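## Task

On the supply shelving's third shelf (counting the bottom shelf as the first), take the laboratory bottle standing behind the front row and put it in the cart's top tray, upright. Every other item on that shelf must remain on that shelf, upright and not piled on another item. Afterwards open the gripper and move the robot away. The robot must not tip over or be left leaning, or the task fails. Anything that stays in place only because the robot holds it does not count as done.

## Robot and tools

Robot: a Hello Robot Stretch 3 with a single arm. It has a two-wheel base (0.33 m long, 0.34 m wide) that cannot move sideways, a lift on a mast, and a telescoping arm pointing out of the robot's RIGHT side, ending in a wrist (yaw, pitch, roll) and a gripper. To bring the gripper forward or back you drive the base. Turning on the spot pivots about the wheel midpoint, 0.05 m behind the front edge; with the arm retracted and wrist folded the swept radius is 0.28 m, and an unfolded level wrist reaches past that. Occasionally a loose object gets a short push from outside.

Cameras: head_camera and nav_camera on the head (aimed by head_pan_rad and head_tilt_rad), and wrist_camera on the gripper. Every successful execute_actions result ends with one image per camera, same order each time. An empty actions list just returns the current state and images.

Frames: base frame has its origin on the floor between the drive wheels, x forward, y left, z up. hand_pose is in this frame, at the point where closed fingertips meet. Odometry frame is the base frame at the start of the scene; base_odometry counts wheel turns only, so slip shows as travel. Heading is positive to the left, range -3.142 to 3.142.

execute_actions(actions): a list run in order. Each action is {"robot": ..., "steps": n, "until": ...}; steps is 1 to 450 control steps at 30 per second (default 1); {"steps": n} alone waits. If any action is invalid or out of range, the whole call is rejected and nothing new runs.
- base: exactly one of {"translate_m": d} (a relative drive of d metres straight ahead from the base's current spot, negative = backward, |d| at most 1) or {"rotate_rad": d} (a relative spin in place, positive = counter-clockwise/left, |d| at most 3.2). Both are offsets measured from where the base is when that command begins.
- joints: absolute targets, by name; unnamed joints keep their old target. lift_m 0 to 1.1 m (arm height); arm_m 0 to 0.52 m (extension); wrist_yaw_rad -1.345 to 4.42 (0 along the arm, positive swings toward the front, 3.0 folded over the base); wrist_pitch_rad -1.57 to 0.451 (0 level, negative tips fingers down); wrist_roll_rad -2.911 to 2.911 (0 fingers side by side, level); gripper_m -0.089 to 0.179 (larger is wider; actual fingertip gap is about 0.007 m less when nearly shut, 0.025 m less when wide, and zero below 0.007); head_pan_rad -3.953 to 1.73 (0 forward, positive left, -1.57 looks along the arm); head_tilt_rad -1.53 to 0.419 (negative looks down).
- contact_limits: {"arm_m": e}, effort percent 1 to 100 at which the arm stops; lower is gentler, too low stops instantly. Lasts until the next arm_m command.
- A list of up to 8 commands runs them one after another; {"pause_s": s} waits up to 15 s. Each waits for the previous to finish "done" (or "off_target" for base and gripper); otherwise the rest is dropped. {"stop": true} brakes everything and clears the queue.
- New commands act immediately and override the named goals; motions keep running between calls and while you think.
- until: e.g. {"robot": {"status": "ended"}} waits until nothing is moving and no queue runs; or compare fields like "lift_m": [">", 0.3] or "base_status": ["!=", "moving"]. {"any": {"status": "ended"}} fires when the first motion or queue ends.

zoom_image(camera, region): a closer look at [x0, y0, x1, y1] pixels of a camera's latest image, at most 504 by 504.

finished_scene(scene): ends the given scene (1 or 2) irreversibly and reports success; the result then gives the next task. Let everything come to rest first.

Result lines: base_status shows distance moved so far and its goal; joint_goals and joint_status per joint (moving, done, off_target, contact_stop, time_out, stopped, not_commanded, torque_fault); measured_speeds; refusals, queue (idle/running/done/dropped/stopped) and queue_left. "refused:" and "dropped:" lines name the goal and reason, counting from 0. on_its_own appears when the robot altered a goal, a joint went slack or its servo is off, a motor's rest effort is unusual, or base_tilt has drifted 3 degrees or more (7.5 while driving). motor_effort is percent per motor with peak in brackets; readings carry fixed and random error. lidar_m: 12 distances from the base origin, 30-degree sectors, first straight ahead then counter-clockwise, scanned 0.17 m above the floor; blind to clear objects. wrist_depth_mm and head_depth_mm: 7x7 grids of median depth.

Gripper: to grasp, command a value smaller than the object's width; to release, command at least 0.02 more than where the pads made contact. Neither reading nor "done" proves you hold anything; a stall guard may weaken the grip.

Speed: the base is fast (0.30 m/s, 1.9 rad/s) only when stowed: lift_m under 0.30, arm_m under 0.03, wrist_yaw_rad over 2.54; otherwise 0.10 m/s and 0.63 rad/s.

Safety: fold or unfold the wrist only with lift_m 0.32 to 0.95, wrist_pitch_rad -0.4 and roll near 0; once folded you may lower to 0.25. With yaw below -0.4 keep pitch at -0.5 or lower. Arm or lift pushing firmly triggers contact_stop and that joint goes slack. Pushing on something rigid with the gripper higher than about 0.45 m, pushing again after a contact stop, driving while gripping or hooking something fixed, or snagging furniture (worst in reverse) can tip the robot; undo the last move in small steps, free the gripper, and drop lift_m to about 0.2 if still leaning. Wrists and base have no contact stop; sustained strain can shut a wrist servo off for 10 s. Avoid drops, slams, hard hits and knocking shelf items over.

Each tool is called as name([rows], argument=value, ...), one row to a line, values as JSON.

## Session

execute_actions(actions=[])

Scene clock: 0.00 s.
robot.base_odometry: x=+0.000 y=+0.000 heading=+0.000 (m, m, rad; robot's odometry frame)
robot.turned_by_wheels: +0.000 (rad since the last result)
robot.turned_by_imu: +0.000 (rad since the last result)
robot.base_tilt: forward=+0.7 right=-0.4 (deg)
robot.lidar_m: 1.82 2.13 1.92 1.91 2.20 2.29 2.28 1.86 1.15 1.55 1.54 2.19
robot.head_depth_mm: 1886 2061 2039 2038 2020 2018 2026 / 1879 2092 2069 2065 2055 2052 2036 / 1862 2109 2083 2097 2102 2078 2067 / 1887 2138 2141 2113 2116 2109 2118 / 1902 2182 2167 2158 2155 2158 2163 / 1906 2231 1923 1923 1752 1830 1848 / 1918 2254 2224 2197 2137 2111 2021
robot.base_status: not_commanded
robot.joint_positions: lift_m=+0.524 arm_m=-0.001 wrist_yaw_rad=+2.970 wrist_pitch_rad=-0.478 wrist_roll_rad=-0.003 gripper_m=+0.037 head_pan_rad=-0.011 head_tilt_rad=-0.005
robot.joint_goals: lift_m=+0.524 arm_m=-0.001 wrist_yaw_rad=+2.970 wrist_pitch_rad=-0.478 wrist_roll_rad=-0.003 gripper_m=+0.037 head_pan_rad=-0.011 head_tilt_rad=-0.005
robot.joint_status: lift_m=not_commanded arm_m=not_commanded wrist_yaw_rad=not_commanded wrist_pitch_rad=not_commanded wrist_roll_rad=not_commanded gripper_m=not_commanded head_pan_rad=not_commanded head_tilt_rad=not_commanded
robot.measured_speeds: translate_m=+0.000 rotate_rad=+0.000 lift_m=+0.000 arm_m=+0.000 wrist_yaw_rad=+0.000 wrist_pitch_rad=+0.000 wrist_roll_rad=+0.000 head_pan_rad=+0.000 head_tilt_rad=+0.000
robot: refusals=0 queue=idle queue_left=0
robot.motor_effort: left_wheel=+0 right_wheel=+1 lift_m=+40 arm_m=+0 wrist_yaw_rad=+0 wrist_pitch_rad=+6 wrist_roll_rad=+0 gripper_m=+0 head_pan_rad=+0 head_tilt_rad=+1 (%)
robot.hand_pose: x=+0.0158 y=+0.0688 z=+0.5233 quat_wxyz=(+0.226, +0.697, +0.108, +0.671) (m; robot's base frame)
robot.wrist_depth_mm: - - - - - - - / - - - - - - - / - - - - - - - / - - - - - - - / 882 899 934 921 883 903 912 / 761 758 - 750 - 756 745 / 668 659 - 653 648 672 660
pictures: head_camera (sideways: a quarter turn clockwise sets it upright), nav_camera (sideways: a quarter turn counterclockwise sets it upright), wrist_camera
Images, in order (width x height): head_camera 896x504, nav_camera 672x504, wrist_camera 644x364.

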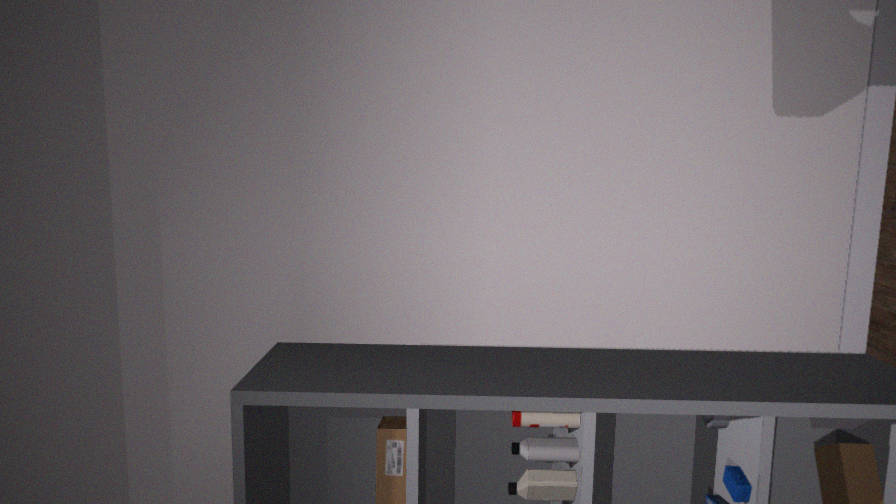

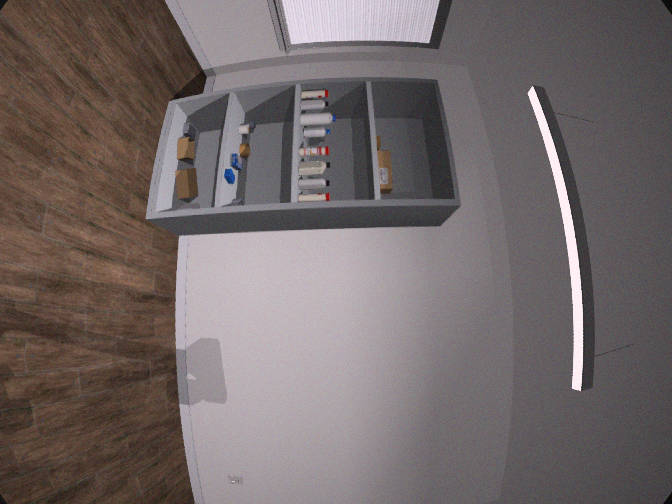

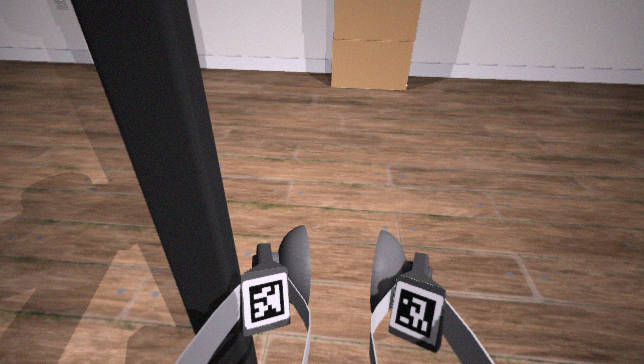

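execute_actions([
  {"robot":[{"base":{"rotate_rad":0.63},"joints":{"lift_m":0.28,"head_pan_rad":-3.0,"head_tilt_rad":-0.5}},{"base":{"translate_m":1}},{"base":{"translate_m":0.6}}],"steps":450,"until":{"robot":{"status":"ended"}}},
])

execute_actions([
  {"robot":[{"base":{"rotate_rad":0.8},"joints":{"lift_m":0.6,"wrist_pitch_rad":-0.4,"head_pan_rad":-1.57,"head_tilt_rad":-0.4}},{"joints":{"wrist_yaw_rad":0,"lift_m":0.75,"gripper_m":0.12}}],"steps":450,"until":{"robot":{"status":"ended"}}},
])

Scene clock: 11.83 s.
robot.base_odometry: x=+1.293 y=+0.942 heading=+0.630 (m, m, rad; robot's odometry frame)
robot.turned_by_wheels: +0.630 (rad since the last result)
robot.turned_by_imu: +0.637 (rad since the last result)
robot.base_tilt: forward=+0.7 right=-0.3 (deg)
robot.lidar_m: 1.15 1.03 1.03 1.03 2.29 3.43 2.65 2.33 2.03 0.81 0.81 0.69
robot.head_depth_mm: 3475 3754 - 2880 2117 1657 1354 / 3195 3551 3868 2845 2067 1647 1346 / 3029 3257 3557 2844 2082 1617 1340 / 2825 3096 3279 2753 2047 1619 1338 / 2663 2884 3053 2755 2036 1605 1336 / 2508 2740 2883 2747 2020 1603 1317 / 2363 2528 2716 2723 2029 1588 1315
robot.base_status: done (translate_m +0.6000 of +0.6000)
robot.joint_positions: lift_m=+0.280 arm_m=-0.001 wrist_yaw_rad=+2.970 wrist_pitch_rad=-0.479 wrist_roll_rad=-0.003 gripper_m=+0.037 head_pan_rad=-2.993 head_tilt_rad=-0.495
robot.joint_goals: lift_m=+0.280 arm_m=-0.001 wrist_yaw_rad=+2.970 wrist_pitch_rad=-0.479 wrist_roll_rad=-0.003 gripper_m=+0.037 head_pan_rad=-3.000 head_tilt_rad=-0.500
robot.joint_status: lift_m=done arm_m=not_commanded wrist_yaw_rad=not_commanded wrist_pitch_rad=not_commanded wrist_roll_rad=not_commanded gripper_m=not_commanded head_pan_rad=done head_tilt_rad=done
robot.measured_speeds: translate_m=+0.000 rotate_rad=+0.000 lift_m=+0.000 arm_m=+0.000 wrist_yaw_rad=+0.000 wrist_pitch_rad=+0.000 wrist_roll_rad=+0.000 head_pan_rad=+0.000 head_tilt_rad=+0.000
robot: refusals=0 queue=done queue_left=0
robot.motor_effort: left_wheel=-3(7) right_wheel=+3(9) lift_m=+23(40) arm_m=+0(0) wrist_yaw_rad=+0(0) wrist_pitch_rad=+6(6) wrist_roll_rad=+0(0) gripper_m=+0(0) head_pan_rad=-3(50) head_tilt_rad=-3(22) (%)
robot.hand_pose: x=+0.0157 y=+0.0687 z=+0.2797 quat_wxyz=(+0.226, +0.697, +0.109, +0.671) (m; robot's base frame)
robot.wrist_depth_mm: - - - - - 844 757 / - - - - - 921 770 / 897 858 898 915 923 914 808 / 683 683 698 711 693 680 694 / 561 572 585 577 577 564 588 / 477 491 - 490 - 478 496 / - - - - 407 423 418
pictures: head_camera (sideways: a quarter turn clockwise sets it upright), nav_camera (sideways: a quarter turn counterclockwise sets it upright), wrist_camera
Images, in order (width x height): head_camera 896x504, nav_camera 672x504, wrist_camera 644x364.

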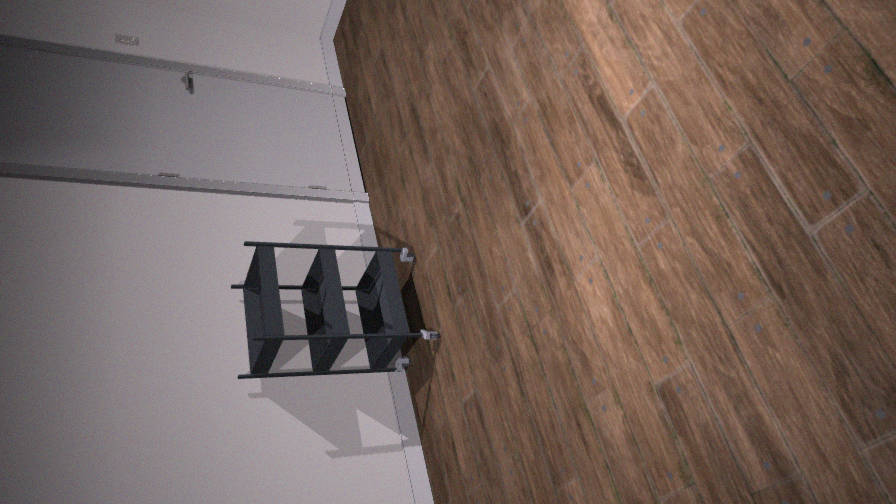

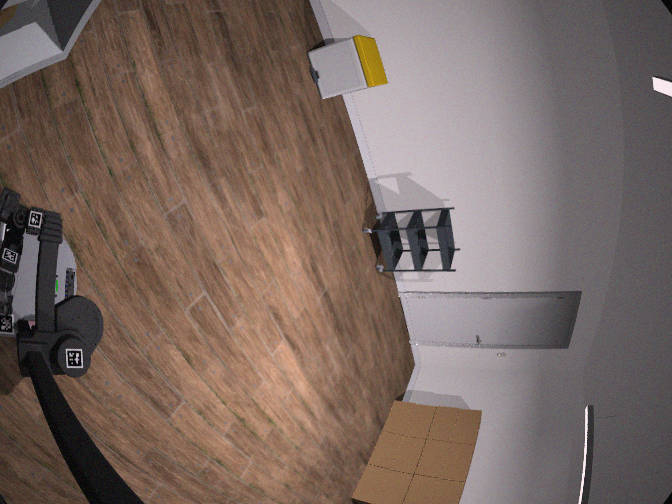

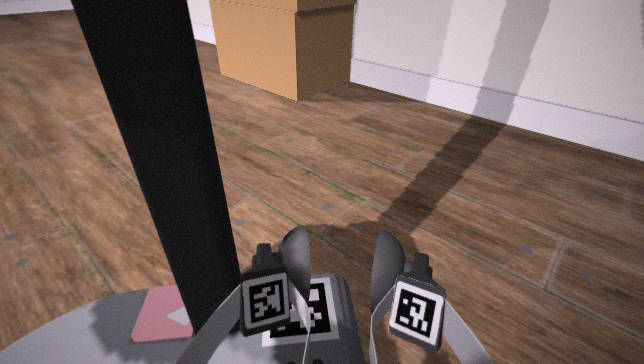

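Scene clock: 17.97 s.
robot.base_odometry: x=+1.293 y=+0.942 heading=+1.430 (m, m, rad; robot's odometry frame)
robot.turned_by_wheels: +0.800 (rad since the last result)
robot.turned_by_imu: +0.798 (rad since the last result)
robot.base_tilt: forward=+0.6 right=-0.3 (deg)
robot.lidar_m: 1.03 1.03 1.10 3.43 3.56 2.65 2.33 0.83 0.81 0.81 0.69 1.05
robot.head_depth_mm: 697 947 991 671 1176 1068 850 / 715 951 1015 789 1181 1060 877 / 728 953 1015 829 1191 1054 876 / 747 957 1002 772 1194 1036 870 / 764 961 631 665 1192 1001 863 / 785 956 1004 674 1185 1038 886 / 800 909 878 676 914 966 881
robot.base_status: done (rotate_rad +0.7998 of +0.8000)
robot.joint_positions: lift_m=+0.749 arm_m=-0.001 wrist_yaw_rad=+0.002 wrist_pitch_rad=-0.422 wrist_roll_rad=-0.003 gripper_m=+0.120 head_pan_rad=-1.577 head_tilt_rad=-0.408
robot.joint_goals: lift_m=+0.750 arm_m=-0.001 wrist_yaw_rad=+0.000 wrist_pitch_rad=-0.400 wrist_roll_rad=-0.003 gripper_m=+0.120 head_pan_rad=-1.570 head_tilt_rad=-0.400
robot.joint_status: lift_m=done arm_m=not_commanded wrist_yaw_rad=done wrist_pitch_rad=done wrist_roll_rad=not_commanded gripper_m=done head_pan_rad=done head_tilt_rad=done
robot.measured_speeds: translate_m=+0.000 rotate_rad=+0.000 lift_m=+0.000 arm_m=+0.000 wrist_yaw_rad=+0.000 wrist_pitch_rad=+0.000 wrist_roll_rad=+0.000 head_pan_rad=+0.000 head_tilt_rad=+0.000
robot: refusals=0 queue=done queue_left=0
robot.motor_effort: left_wheel=-3(8) right_wheel=+3(9) lift_m=+54(59) arm_m=+0(0) wrist_yaw_rad=-1(1) wrist_pitch_rad=+10(12) wrist_roll_rad=+0(0) gripper_m=+0(95) head_pan_rad=+3(49) head_tilt_rad=+3(12) (%)
robot.hand_pose: x=-0.0211 y=-0.3683 z=+0.7613 quat_wxyz=(+0.693, +0.149, -0.690, -0.148) (m; robot's base frame)
robot.wrist_depth_mm: 366 471 745 725 693 688 658 / 879 481 796 793 762 748 683 / - 478 734 831 802 789 689 / - 500 650 645 621 660 619 / - 521 524 532 529 511 526 / - - 907 908 835 - 467 / 909 811 825 818 820 - 622
pictures: head_camera (sideways: a quarter turn clockwise sets it upright), nav_camera (sideways: a quarter turn counterclockwise sets it upright), wrist_camera
Images, in order (width x height): head_camera 896x504, nav_camera 672x504, wrist_camera 644x364.

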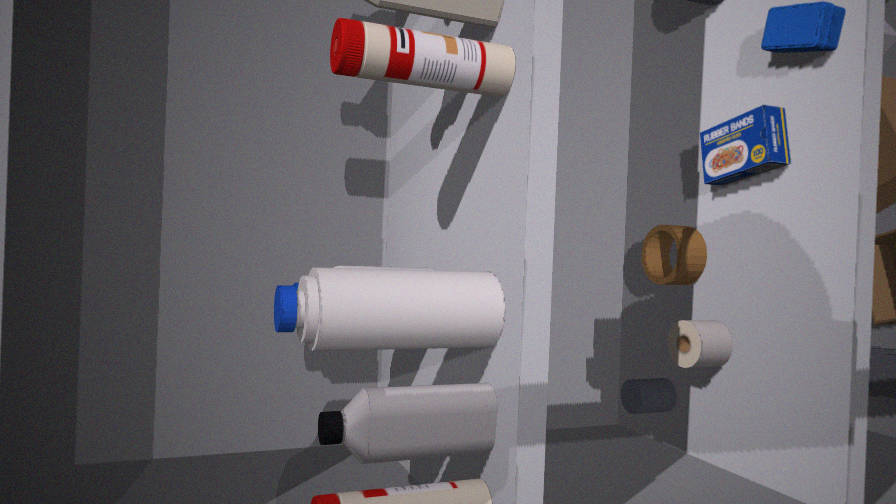

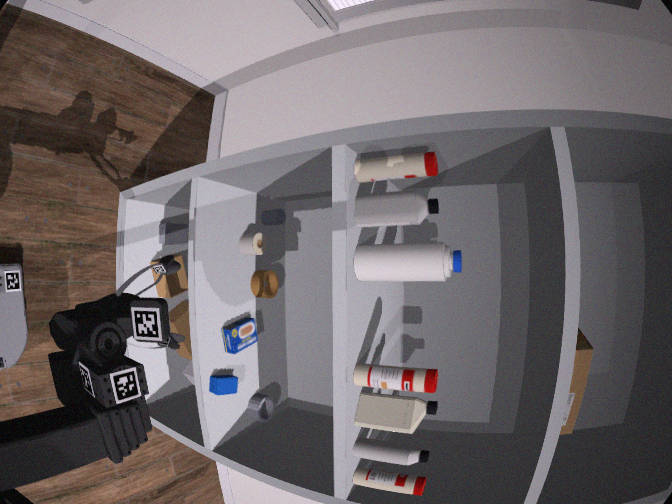

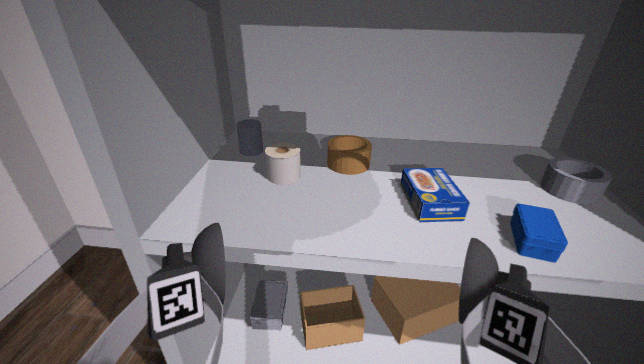

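execute_actions([
  {"robot":[{"base":{"translate_m":-0.09},"joints":{"lift_m":1.09,"gripper_m":0.03}},{"joints":{"arm_m":0.42}},{"base":{"translate_m":-0.07},"joints":{"wrist_yaw_rad":0.65,"head_pan_rad":-1.3}}],"steps":450,"until":{"robot":{"status":"ended"}}},
])

Scene clock: 27.83 s.
robot.base_odometry: x=+1.270 y=+0.784 heading=+1.430 (m, m, rad; robot's odometry frame)
robot.turned_by_wheels: +0.000 (rad since the last result)
robot.turned_by_imu: +0.002 (rad since the last result)
robot.base_tilt: forward=+0.7 right=-0.3 (deg)
robot.lidar_m: 1.19 1.16 1.34 3.41 3.46 2.51 2.17 1.46 0.71 0.78 0.77 1.21
robot.head_depth_mm: 698 895 - 614 634 1072 854 / 716 927 - 839 1138 1057 850 / 731 965 1013 827 1185 1032 852 / 749 993 668 691 1213 1038 890 / 769 1012 1063 710 1236 1008 912 / 789 900 876 716 1041 1012 1118 / 685 751 723 746 857 905 970
robot.base_status: done (translate_m -0.0700 of -0.0700)
robot.joint_positions: lift_m=+1.089 arm_m=+0.420 wrist_yaw_rad=+0.648 wrist_pitch_rad=-0.422 wrist_roll_rad=-0.003 gripper_m=+0.030 head_pan_rad=-1.307 head_tilt_rad=-0.408
robot.joint_goals: lift_m=+1.090 arm_m=+0.420 wrist_yaw_rad=+0.650 wrist_pitch_rad=-0.400 wrist_roll_rad=-0.003 gripper_m=+0.030 head_pan_rad=-1.300 head_tilt_rad=-0.400
robot.joint_status: lift_m=done arm_m=done wrist_yaw_rad=done wrist_pitch_rad=done wrist_roll_rad=not_commanded gripper_m=done head_pan_rad=done head_tilt_rad=done
robot.measured_speeds: translate_m=+0.000 rotate_rad=+0.000 lift_m=+0.000 arm_m=+0.000 wrist_yaw_rad=+0.000 wrist_pitch_rad=+0.000 wrist_roll_rad=+0.000 head_pan_rad=+0.000 head_tilt_rad=+0.000
robot: refusals=0 queue=done queue_left=0
robot.motor_effort: left_wheel=-2(6) right_wheel=+3(4) lift_m=+54(54) arm_m=+3(4) wrist_yaw_rad=+1(2) wrist_pitch_rad=+10(10) wrist_roll_rad=+0(0) gripper_m=+0(93) head_pan_rad=+4(26) head_tilt_rad=+3(3) (%)
robot.hand_pose: x=+0.1137 y=-0.7432 z=+1.1013 quat_wxyz=(+0.704, +0.361, -0.607, +0.080) (m; robot's base frame)
robot.wrist_depth_mm: 101 131 408 479 407 344 299 / 103 116 441 500 424 363 312 / 100 108 462 245 446 377 321 / 104 112 392 254 420 395 337 / 117 120 168 275 346 347 342 / 272 132 157 285 298 289 293 / 246 148 199 248 239 250 251
pictures: head_camera (sideways: a quarter turn clockwise sets it upright), nav_camera (sideways: a quarter turn counterclockwise sets it upright), wrist_camera
Images, in order (width x height): head_camera 896x504, nav_camera 672x504, wrist_camera 644x364.

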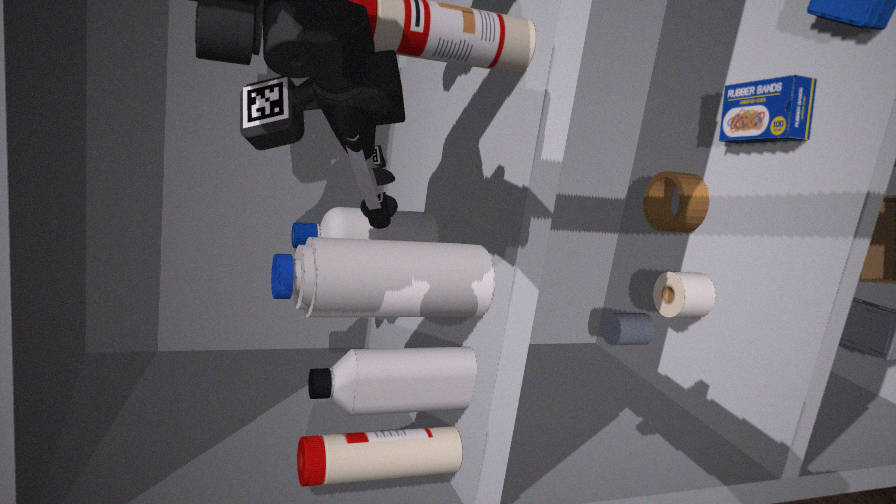

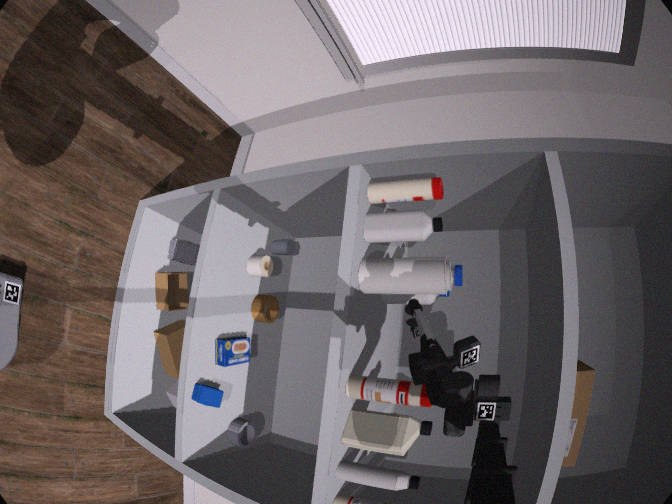

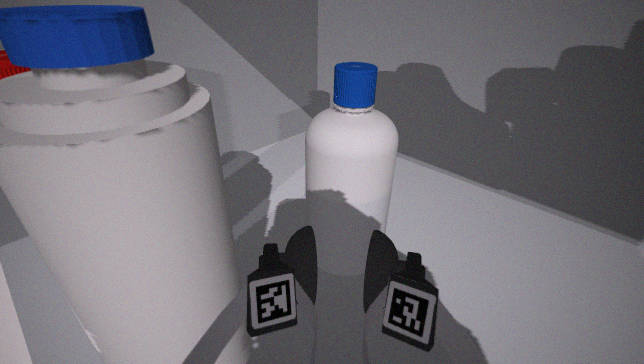

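execute_actions([
  {"robot":[{"joints":{"arm_m":0.45}},{"joints":{"gripper_m":0.125}},{"base":{"translate_m":0.03},"joints":{"arm_m":0.47}},{"base":{"translate_m":0.03},"joints":{"arm_m":0.505,"lift_m":1.06}}],"steps":450,"until":{"robot":{"status":"ended"}}},
])

Scene clock: 35.30 s.
robot.base_odometry: x=+1.279 y=+0.843 heading=+1.430 (m, m, rad; robot's odometry frame)
robot.turned_by_wheels: +0.000 (rad since the last result)
robot.turned_by_imu: +0.002 (rad since the last result)
robot.base_tilt: forward=+0.6 right=-0.3 (deg)
robot.lidar_m: 1.12 1.11 1.25 3.42 3.50 2.57 2.23 1.47 0.74 0.76 0.74 1.15
robot.head_depth_mm: 700 902 - 846 665 1072 854 / 715 934 - 832 1141 1057 854 / 731 961 801 731 1189 1018 870 / 751 983 647 673 1214 1011 892 / 766 976 942 709 1145 1044 916 / 699 781 777 731 917 957 972 / 609 652 685 720 793 867 1325
robot.base_status: done (translate_m +0.0300 of +0.0300)
robot.joint_positions: lift_m=+1.061 arm_m=+0.505 wrist_yaw_rad=+0.649 wrist_pitch_rad=-0.422 wrist_roll_rad=-0.003 gripper_m=+0.125 head_pan_rad=-1.307 head_tilt_rad=-0.408
robot.joint_goals: lift_m=+1.060 arm_m=+0.505 wrist_yaw_rad=+0.650 wrist_pitch_rad=-0.400 wrist_roll_rad=-0.003 gripper_m=+0.125 head_pan_rad=-1.300 head_tilt_rad=-0.400
robot.joint_status: lift_m=done arm_m=done wrist_yaw_rad=done wrist_pitch_rad=done wrist_roll_rad=not_commanded gripper_m=done head_pan_rad=done head_tilt_rad=done
robot.measured_speeds: translate_m=+0.000 rotate_rad=+0.000 lift_m=+0.000 arm_m=+0.000 wrist_yaw_rad=+0.000 wrist_pitch_rad=+0.000 wrist_roll_rad=+0.000 head_pan_rad=+0.000 head_tilt_rad=+0.000
robot: refusals=0 queue=done queue_left=0
robot.motor_effort: left_wheel=-3(4) right_wheel=+3(8) lift_m=+23(57) arm_m=+4(8) wrist_yaw_rad=+1(1) wrist_pitch_rad=+10(10) wrist_roll_rad=+0(0) gripper_m=+1(95) head_pan_rad=+4(4) head_tilt_rad=+4(3) (%)
robot.hand_pose: x=+0.1138 y=-0.8281 z=+1.0723 quat_wxyz=(+0.704, +0.361, -0.607, +0.080) (m; robot's base frame)
robot.wrist_depth_mm: 249 283 342 393 328 276 238 / 258 301 361 419 331 293 248 / 272 317 392 142 338 310 262 / 285 335 375 130 135 325 274 / 284 297 308 141 150 306 285 / 250 252 250 158 236 261 255 / 213 208 212 180 209 - 218
pictures: head_camera (sideways: a quarter turn clockwise sets it upright), nav_camera (sideways: a quarter turn counterclockwise sets it upright), wrist_camera
Images, in order (width x height): head_camera 896x504, nav_camera 672x504, wrist_camera 644x364.

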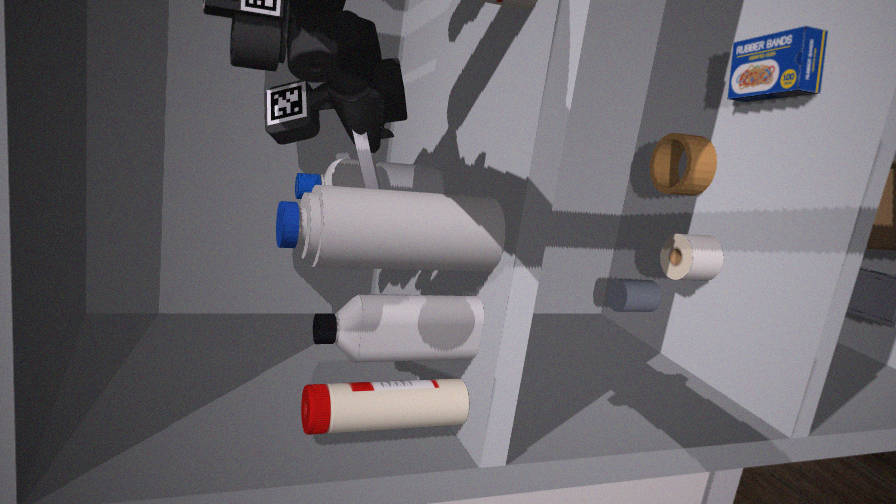

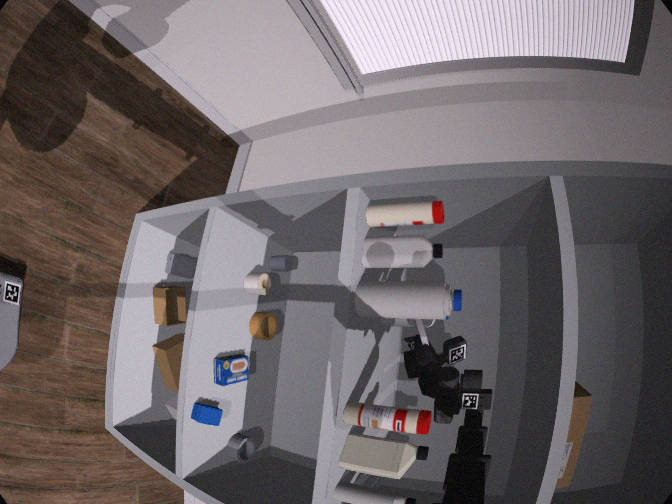

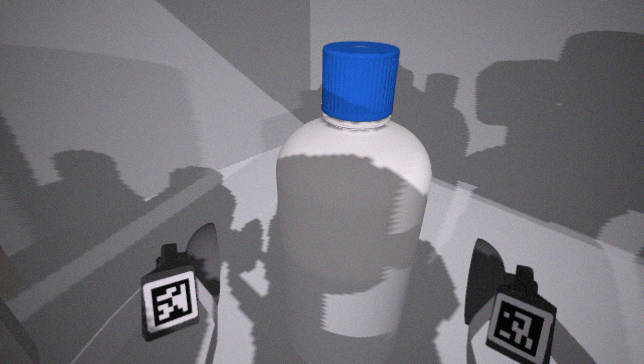

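execute_actions([
  {"robot":[{"base":{"translate_m":0.007},"joints":{"arm_m":0.52,"lift_m":1.05}},{"joints":{"gripper_m":0.0}},{"joints":{"lift_m":1.1}},{"joints":{"wrist_yaw_rad":0.06,"arm_m":0.47,"head_pan_rad":-1.57}}],"steps":450,"until":{"robot":{"status":"ended"}}},
])

Scene clock: 36.60 s.
robot.base_odometry: x=+1.280 y=+0.850 heading=+1.430 (m, m, rad; robot's odometry frame)
robot.turned_by_wheels: +0.000 (rad since the last result)
robot.turned_by_imu: +0.000 (rad since the last result)
robot.base_tilt: forward=+0.7 right=-0.3 (deg)
robot.lidar_m: 1.12 1.11 1.24 3.41 3.50 2.56 2.24 1.46 0.75 0.79 0.74 1.14
robot.head_depth_mm: 695 904 - 851 663 1067 852 / 712 930 975 813 1143 1060 852 / 727 963 795 733 1185 1025 870 / 747 997 1022 679 1214 1009 891 / 765 960 916 706 1145 1046 920 / 688 765 740 730 901 940 953 / 600 638 677 720 792 1544 1338
robot.base_status: done (translate_m +0.0070 of +0.0070)
robot.joint_positions: lift_m=+1.051 arm_m=+0.519 wrist_yaw_rad=+0.648 wrist_pitch_rad=-0.421 wrist_roll_rad=-0.003 gripper_m=+0.125 head_pan_rad=-1.307 head_tilt_rad=-0.408
robot.joint_goals: lift_m=+1.051 arm_m=+0.520 wrist_yaw_rad=+0.650 wrist_pitch_rad=-0.400 wrist_roll_rad=-0.003 gripper_m=+0.125 head_pan_rad=-1.300 head_tilt_rad=-0.400
robot.joint_status: lift_m=contact_stop arm_m=done wrist_yaw_rad=done wrist_pitch_rad=done wrist_roll_rad=not_commanded gripper_m=done head_pan_rad=done head_tilt_rad=done
robot.measured_speeds: translate_m=+0.000 rotate_rad=+0.000 lift_m=+0.000 arm_m=+0.000 wrist_yaw_rad=+0.000 wrist_pitch_rad=+0.000 wrist_roll_rad=+0.000 head_pan_rad=+0.000 head_tilt_rad=+0.000
robot: refusals=0 queue=dropped queue_left=0
robot.on_its_own: lift_m is slack since a contact_stop, until your next command for it
robot.motor_effort: left_wheel=-1(3) right_wheel=+0(8) lift_m=+39(41) arm_m=+4(4) wrist_yaw_rad=+1(1) wrist_pitch_rad=+10(10) wrist_roll_rad=+0(0) gripper_m=+1(0) head_pan_rad=+4(4) head_tilt_rad=+3(3) (%)
robot.hand_pose: x=+0.1138 y=-0.8426 z=+1.0627 quat_wxyz=(+0.704, +0.360, -0.607, +0.080) (m; robot's base frame)
robot.wrist_depth_mm: 245 277 337 378 306 269 231 / 253 293 358 115 317 277 239 / 263 306 380 121 321 295 249 / 277 327 357 113 117 309 262 / 277 287 290 118 127 293 275 / 239 244 237 132 158 255 246 / 204 200 206 151 197 - 210
pictures: head_camera (sideways: a quarter turn clockwise sets it upright), nav_camera (sideways: a quarter turn counterclockwise sets it upright), wrist_camera
dropped: robot: command 0 of its queue: lift_m: contact_stop
Images, in order (width x height): head_camera 896x504, nav_camera 672x504, wrist_camera 644x364.

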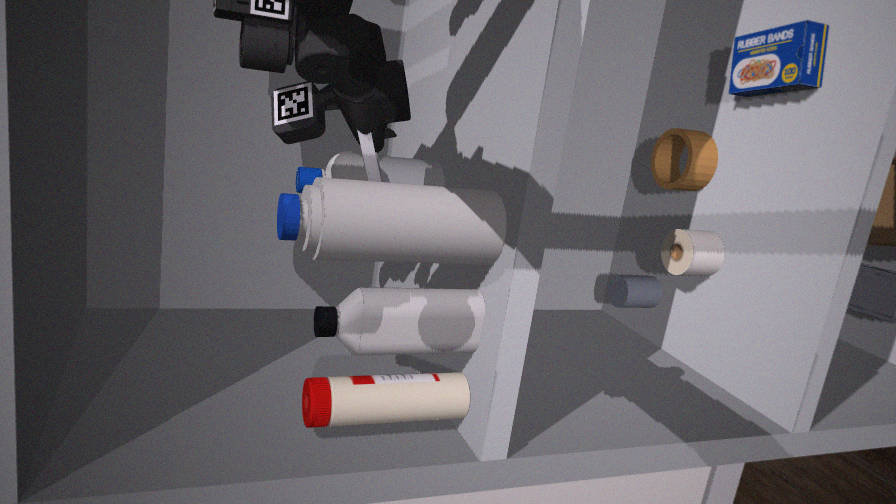

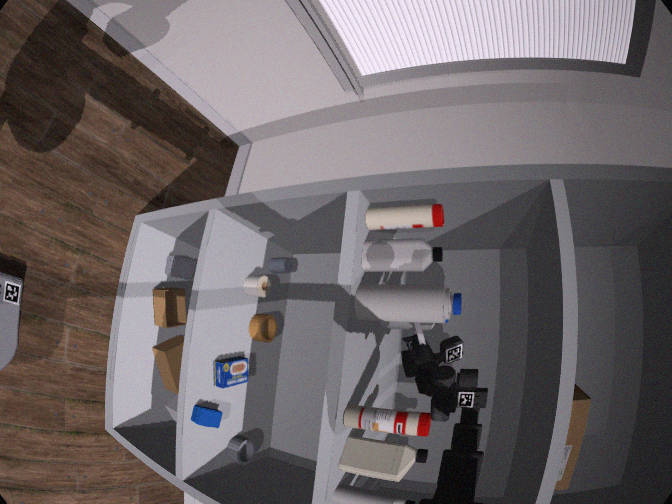

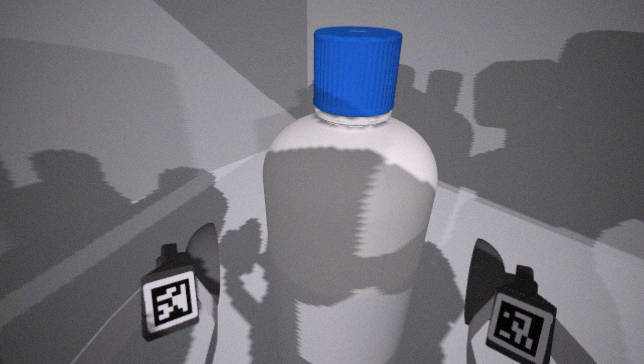

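execute_actions([
  {"robot":[{"joints":{"arm_m":0.513,"lift_m":1.055}},{"joints":{"gripper_m":0.0}},{"joints":{"lift_m":1.095}},{"joints":{"wrist_yaw_rad":0.06,"arm_m":0.42,"head_pan_rad":-1.57}}],"steps":450,"until":{"robot":{"status":"ended"}}},
])

Scene clock: 41.93 s.
robot.base_odometry: x=+1.280 y=+0.850 heading=+1.430 (m, m, rad; robot's odometry frame)
robot.turned_by_wheels: +0.000 (rad since the last result)
robot.turned_by_imu: +0.001 (rad since the last result)
robot.base_tilt: forward=+0.7 right=-0.3 (deg)
robot.lidar_m: 1.12 1.10 1.24 3.40 3.51 2.57 2.24 1.47 0.75 0.76 0.74 1.15
robot.head_depth_mm: 700 - 988 657 1174 1043 851 / 716 931 1001 684 1179 1062 836 / 730 924 1022 730 1182 1059 873 / 749 937 - 820 1190 1048 872 / 772 953 1020 814 1189 1031 868 / 793 954 617 651 1194 995 859 / 809 958 1009 677 1143 1036 882
robot.base_status: done (translate_m +0.0070 of +0.0070)
robot.joint_positions: lift_m=+1.095 arm_m=+0.420 wrist_yaw_rad=+0.061 wrist_pitch_rad=-0.423 wrist_roll_rad=-0.003 gripper_m=+0.000 head_pan_rad=-1.563 head_tilt_rad=-0.408
robot.joint_goals: lift_m=+1.095 arm_m=+0.420 wrist_yaw_rad=+0.060 wrist_pitch_rad=-0.400 wrist_roll_rad=-0.003 gripper_m=+0.000 head_pan_rad=-1.570 head_tilt_rad=-0.400
robot.joint_status: lift_m=done arm_m=done wrist_yaw_rad=done wrist_pitch_rad=done wrist_roll_rad=not_commanded gripper_m=done head_pan_rad=done head_tilt_rad=done
robot.measured_speeds: translate_m=+0.000 rotate_rad=+0.000 lift_m=+0.000 arm_m=+0.000 wrist_yaw_rad=+0.000 wrist_pitch_rad=+0.000 wrist_roll_rad=+0.000 head_pan_rad=+0.000 head_tilt_rad=+0.000
robot: refusals=0 queue=done queue_left=0
robot.motor_effort: left_wheel=-2(4) right_wheel=+3(6) lift_m=+54(56) arm_m=-3(1) wrist_yaw_rad=-1(4) wrist_pitch_rad=+10(12) wrist_roll_rad=+0(0) gripper_m=-2(99) head_pan_rad=-3(25) head_tilt_rad=+3(3) (%)
robot.hand_pose: x=-0.0078 y=-0.7886 z=+1.1060 quat_wxyz=(+0.697, +0.170, -0.685, -0.127) (m; robot's base frame)
robot.wrist_depth_mm: 386 392 375 352 342 325 315 / 394 394 411 384 362 354 339 / 401 268 436 417 401 383 364 / 399 294 443 438 417 415 398 / 348 320 347 362 353 355 362 / 287 288 292 - 295 294 299 / 250 252 249 244 246 254 252
pictures: head_camera (sideways: a quarter turn clockwise sets it upright), nav_camera (sideways: a quarter turn counterclockwise sets it upright), wrist_camera
Images, in order (width x height): head_camera 896x504, nav_camera 672x504, wrist_camera 644x364.

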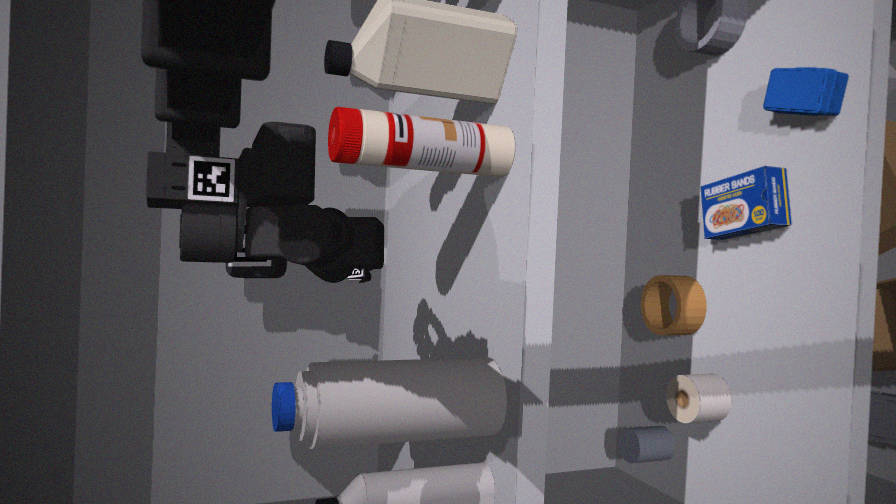

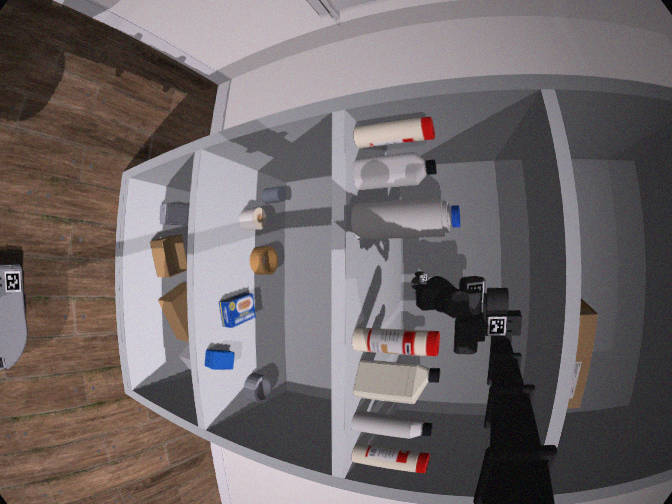

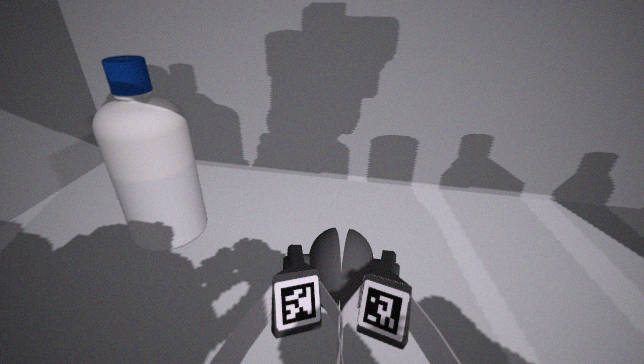

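execute_actions([
  {"robot":[{"joints":{"arm_m":0,"wrist_yaw_rad":0}},{"base":{"rotate_rad":-0.6},"joints":{"wrist_yaw_rad":1.2}},{"base":{"translate_m":0.18}},{"base":{"rotate_rad":0.6}},{"base":{"translate_m":-0.14},"joints":{"wrist_yaw_rad":0}},{"joints":{"arm_m":0.4}},{"base":{"translate_m":-0.06},"joints":{"wrist_yaw_rad":0.9,"arm_m":0.46}},{"joints":{"gripper_m":0.13,"lift_m":1.06}}],"steps":450,"until":{"robot":{"status":"ended"}}},
  {"steps":450,"until":{"robot":{"status":"ended"}}},
])

Scene clock: 64.03 s.
robot.base_odometry: x=+1.373 y=+0.785 heading=+1.430 (m, m, rad; robot's odometry frame)
robot.turned_by_wheels: +0.000 (rad since the last result)
robot.turned_by_imu: +0.005 (rad since the last result)
robot.base_tilt: forward=+0.6 right=-0.4 (deg)
robot.lidar_m: 1.16 1.21 1.31 3.52 3.48 2.57 2.19 1.33 0.64 0.67 0.68 1.19
robot.head_depth_mm: 701 834 - 553 568 1055 856 / 717 840 914 574 585 1059 852 / 732 839 540 537 565 1054 847 / 748 845 - 819 588 1046 818 / 770 860 925 814 584 1008 843 / 788 857 924 802 578 1037 839 / 807 862 538 545 570 995 832
robot.base_status: done (translate_m -0.0600 of -0.0600)
robot.joint_positions: lift_m=+1.061 arm_m=+0.460 wrist_yaw_rad=+0.898 wrist_pitch_rad=-0.423 wrist_roll_rad=-0.003 gripper_m=+0.130 head_pan_rad=-1.563 head_tilt_rad=-0.408
robot.joint_goals: lift_m=+1.060 arm_m=+0.460 wrist_yaw_rad=+0.900 wrist_pitch_rad=-0.400 wrist_roll_rad=-0.003 gripper_m=+0.130 head_pan_rad=-1.570 head_tilt_rad=-0.400
robot.joint_status: lift_m=done arm_m=done wrist_yaw_rad=done wrist_pitch_rad=done wrist_roll_rad=not_commanded gripper_m=done head_pan_rad=done head_tilt_rad=done
robot.measured_speeds: translate_m=+0.000 rotate_rad=+0.000 lift_m=+0.000 arm_m=+0.000 wrist_yaw_rad=+0.000 wrist_pitch_rad=+0.000 wrist_roll_rad=+0.000 head_pan_rad=+0.000 head_tilt_rad=+0.000
robot: refusals=0 queue=done queue_left=0
robot.motor_effort: left_wheel=-2(6) right_wheel=+2(7) lift_m=+22(54) arm_m=+3(7) wrist_yaw_rad=+1(3) wrist_pitch_rad=+10(10) wrist_roll_rad=+0(0) gripper_m=+0(95) head_pan_rad=-4(4) head_tilt_rad=+4(3) (%)
robot.hand_pose: x=+0.1536 y=-0.7441 z=+1.0721 quat_wxyz=(+0.688, +0.434, -0.557, +0.167) (m; robot's base frame)
robot.wrist_depth_mm: 260 290 324 372 330 274 224 / 276 305 350 382 333 286 232 / 291 324 373 221 215 297 242 / 308 339 377 241 347 310 249 / 275 303 297 267 282 297 255 / 234 253 250 248 250 264 251 / 205 205 213 215 215 211 220
pictures: head_camera (sideways: a quarter turn clockwise sets it upright), nav_camera (sideways: a quarter turn counterclockwise sets it upright), wrist_camera
Images, in order (width x height): head_camera 896x504, nav_camera 672x504, wrist_camera 644x364.

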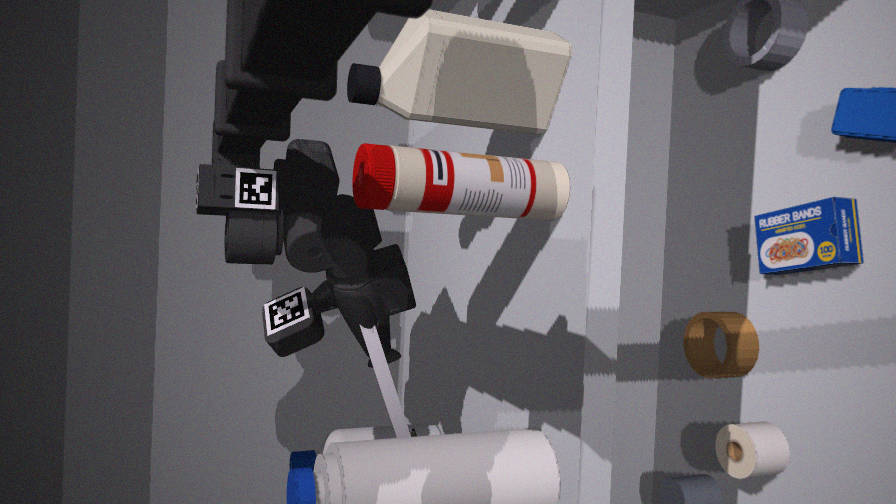

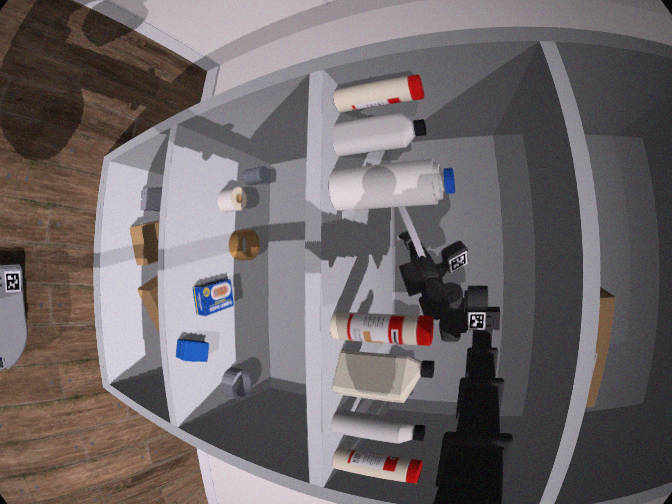

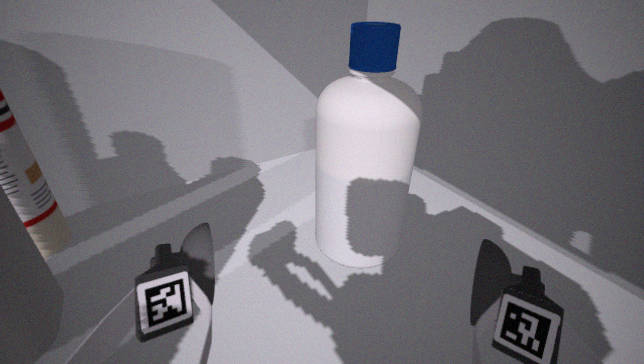

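execute_actions([
  {"robot":[{"base":{"translate_m":0.095},"joints":{"wrist_yaw_rad":0.79,"arm_m":0.52,"gripper_m":0.12}},{"joints":{"gripper_m":0.085}}],"steps":450,"until":{"robot":{"status":"ended"}}},
])

Scene clock: 67.43 s.
robot.base_odometry: x=+1.387 y=+0.879 heading=+1.430 (m, m, rad; robot's odometry frame)
robot.turned_by_wheels: +0.000 (rad since the last result)
robot.turned_by_imu: +0.001 (rad since the last result)
robot.base_tilt: forward=+0.7 right=-0.3 (deg)
robot.lidar_m: 1.07 1.13 1.16 3.51 3.60 2.67 2.29 0.70 0.72 0.65 0.63 1.09
robot.head_depth_mm: 699 842 - 548 574 1068 855 / 713 844 926 735 568 1058 829 / 732 842 934 831 590 1056 824 / 753 850 - 823 588 1013 845 / 769 859 894 701 575 1040 840 / 787 863 523 543 575 1004 837 / 810 863 919 572 587 1000 833
robot.base_status: done (translate_m +0.0950 of +0.0950)
robot.joint_positions: lift_m=+1.061 arm_m=+0.519 wrist_yaw_rad=+0.786 wrist_pitch_rad=-0.423 wrist_roll_rad=-0.003 gripper_m=+0.085 head_pan_rad=-1.563 head_tilt_rad=-0.408
robot.joint_goals: lift_m=+1.060 arm_m=+0.520 wrist_yaw_rad=+0.790 wrist_pitch_rad=-0.400 wrist_roll_rad=-0.003 gripper_m=+0.085 head_pan_rad=-1.570 head_tilt_rad=-0.400
robot.joint_status: lift_m=done arm_m=done wrist_yaw_rad=done wrist_pitch_rad=done wrist_roll_rad=not_commanded gripper_m=done head_pan_rad=done head_tilt_rad=done
robot.measured_speeds: translate_m=+0.000 rotate_rad=+0.000 lift_m=+0.000 arm_m=+0.000 wrist_yaw_rad=+0.000 wrist_pitch_rad=+0.000 wrist_roll_rad=+0.000 head_pan_rad=+0.000 head_tilt_rad=+0.000
robot: refusals=0 queue=done queue_left=0
robot.motor_effort: left_wheel=-3(3) right_wheel=+4(8) lift_m=+23(22) arm_m=+3(3) wrist_yaw_rad=+2(3) wrist_pitch_rad=+10(10) wrist_roll_rad=+0(0) gripper_m=-1(94) head_pan_rad=-4(3) head_tilt_rad=+4(4) (%)
robot.hand_pose: x=+0.1369 y=-0.8223 z=+1.0721 quat_wxyz=(+0.697, +0.402, -0.580, +0.128) (m; robot's base frame)
robot.wrist_depth_mm: 195 220 254 298 250 202 169 / 205 231 271 112 240 212 175 / 215 246 292 120 257 220 183 / 229 261 307 115 119 231 189 / 241 277 298 111 113 247 198 / 244 248 - 123 125 242 209 / 212 213 210 139 153 217 213
pictures: head_camera (sideways: a quarter turn clockwise sets it upright), nav_camera (sideways: a quarter turn counterclockwise sets it upright), wrist_camera
Images, in order (width x height): head_camera 896x504, nav_camera 672x504, wrist_camera 644x364.

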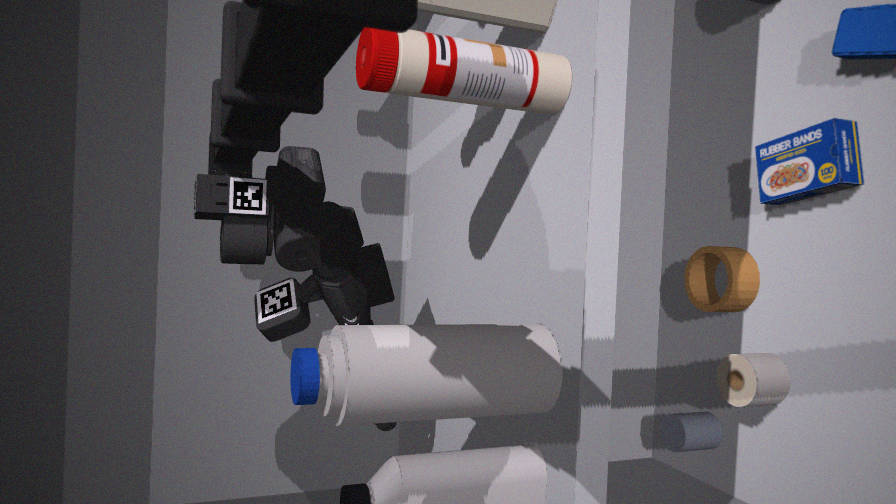

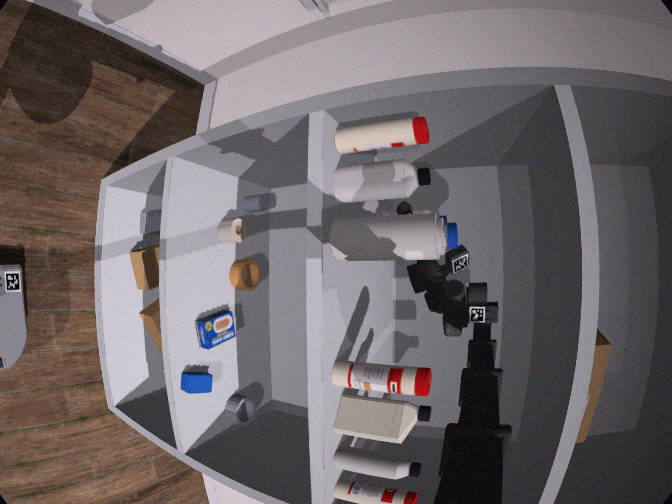

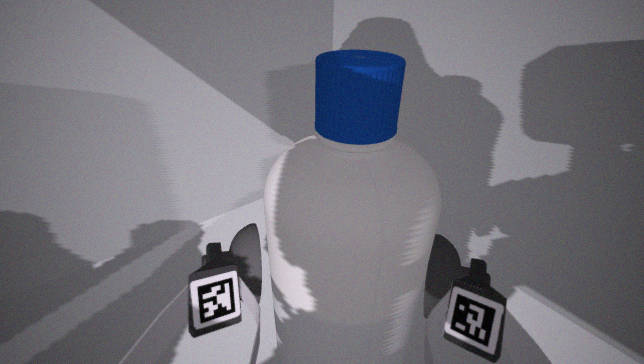

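execute_actions([
  {"robot":{"joints":{"lift_m":1.045,"wrist_yaw_rad":0.77}},"steps":90,"until":{"robot":{"status":"ended"}}},
  {"robot":[{"joints":{"gripper_m":0.06}},{"joints":{"gripper_m":0.015}},{"joints":{"lift_m":1.095}},{"base":{"translate_m":-0.03}},{"joints":{"arm_m":0.45}},{"joints":{"wrist_yaw_rad":0,"arm_m":0.36}}],"steps":450,"until":{"robot":{"status":"ended"}}},
])

Scene clock: 75.43 s.
robot.base_odometry: x=+1.382 y=+0.850 heading=+1.430 (m, m, rad; robot's odometry frame)
robot.turned_by_wheels: +0.000 (rad since the last result)
robot.turned_by_imu: +0.002 (rad since the last result)
robot.base_tilt: forward=+0.7 right=-0.3 (deg)
robot.lidar_m: 1.10 1.16 1.21 3.51 3.56 2.63 2.26 0.69 0.68 0.66 0.64 1.12
robot.head_depth_mm: 698 - 907 580 578 1061 851 / 716 835 895 541 566 1063 853 / 734 - 934 829 592 1051 807 / 750 849 - 696 589 1050 844 / 771 858 922 814 583 1017 842 / 791 862 526 544 566 1038 839 / 809 863 904 580 586 996 834
robot.base_status: done (translate_m -0.0300 of -0.0300)
robot.joint_positions: lift_m=+1.094 arm_m=+0.360 wrist_yaw_rad=+0.001 wrist_pitch_rad=-0.452 wrist_roll_rad=-0.003 gripper_m=+0.020 head_pan_rad=-1.563 head_tilt_rad=-0.408
robot.joint_goals: lift_m=+1.095 arm_m=+0.360 wrist_yaw_rad=+0.000 wrist_pitch_rad=-0.400 wrist_roll_rad=-0.003 gripper_m=+0.018 head_pan_rad=-1.570 head_tilt_rad=-0.400
robot.joint_status: lift_m=done arm_m=done wrist_yaw_rad=done wrist_pitch_rad=done wrist_roll_rad=not_commanded gripper_m=done head_pan_rad=done head_tilt_rad=done
robot.measured_speeds: translate_m=+0.000 rotate_rad=+0.000 lift_m=+0.000 arm_m=+0.000 wrist_yaw_rad=+0.000 wrist_pitch_rad=+0.000 wrist_roll_rad=+0.000 head_pan_rad=+0.000 head_tilt_rad=+0.000
robot: refusals=0 queue=done queue_left=0
robot.motor_effort: left_wheel=-2(5) right_wheel=+3(4) lift_m=+58(60) arm_m=-3(6) wrist_yaw_rad=-1(2) wrist_pitch_rad=+25(26) wrist_roll_rad=+0(0) gripper_m=-23(99) head_pan_rad=-3(4) head_tilt_rad=+4(3) (%)
robot.hand_pose: x=-0.0212 y=-0.7253 z=+1.0995 quat_wxyz=(+0.691, +0.159, -0.688, -0.158) (m; robot's base frame)
robot.wrist_depth_mm: 347 336 324 100 301 300 293 / 370 366 357 108 328 327 317 / 398 405 386 107 113 354 339 / 390 408 390 100 104 377 376 / 326 332 333 108 114 340 334 / 278 277 155 121 125 283 284 / 240 240 234 137 151 243 243
pictures: head_camera (sideways: a quarter turn clockwise sets it upright), nav_camera (sideways: a quarter turn counterclockwise sets it upright), wrist_camera
Images, in order (width x height): head_camera 896x504, nav_camera 672x504, wrist_camera 644x364.

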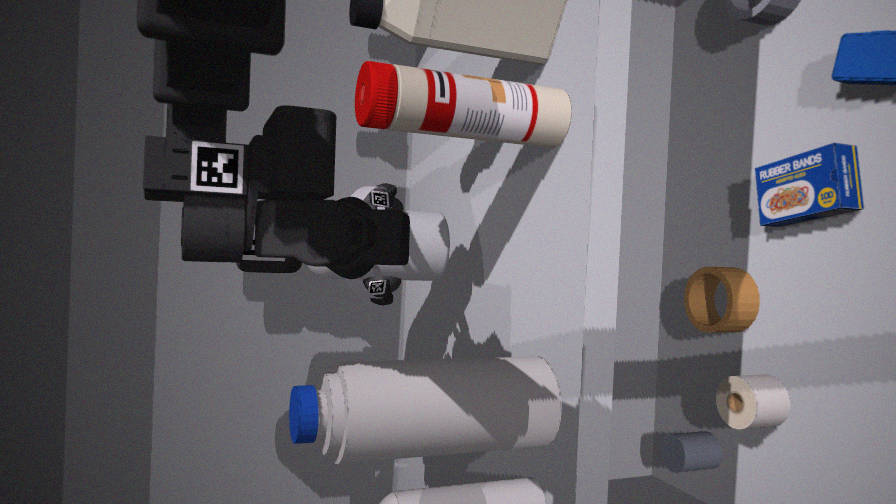

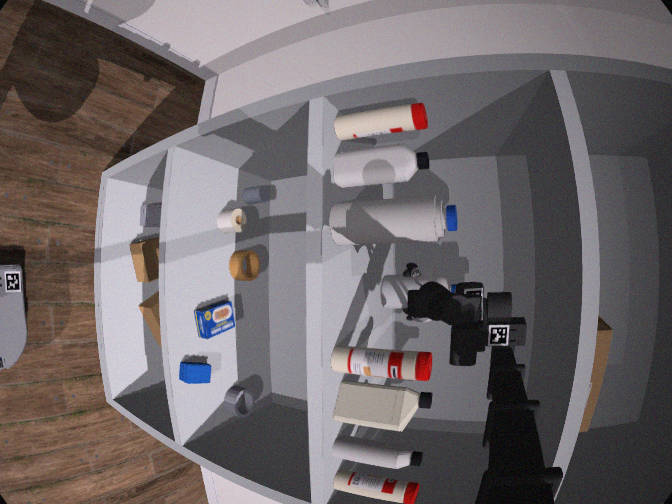

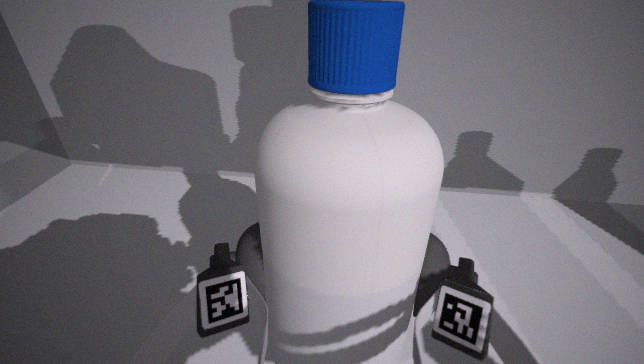

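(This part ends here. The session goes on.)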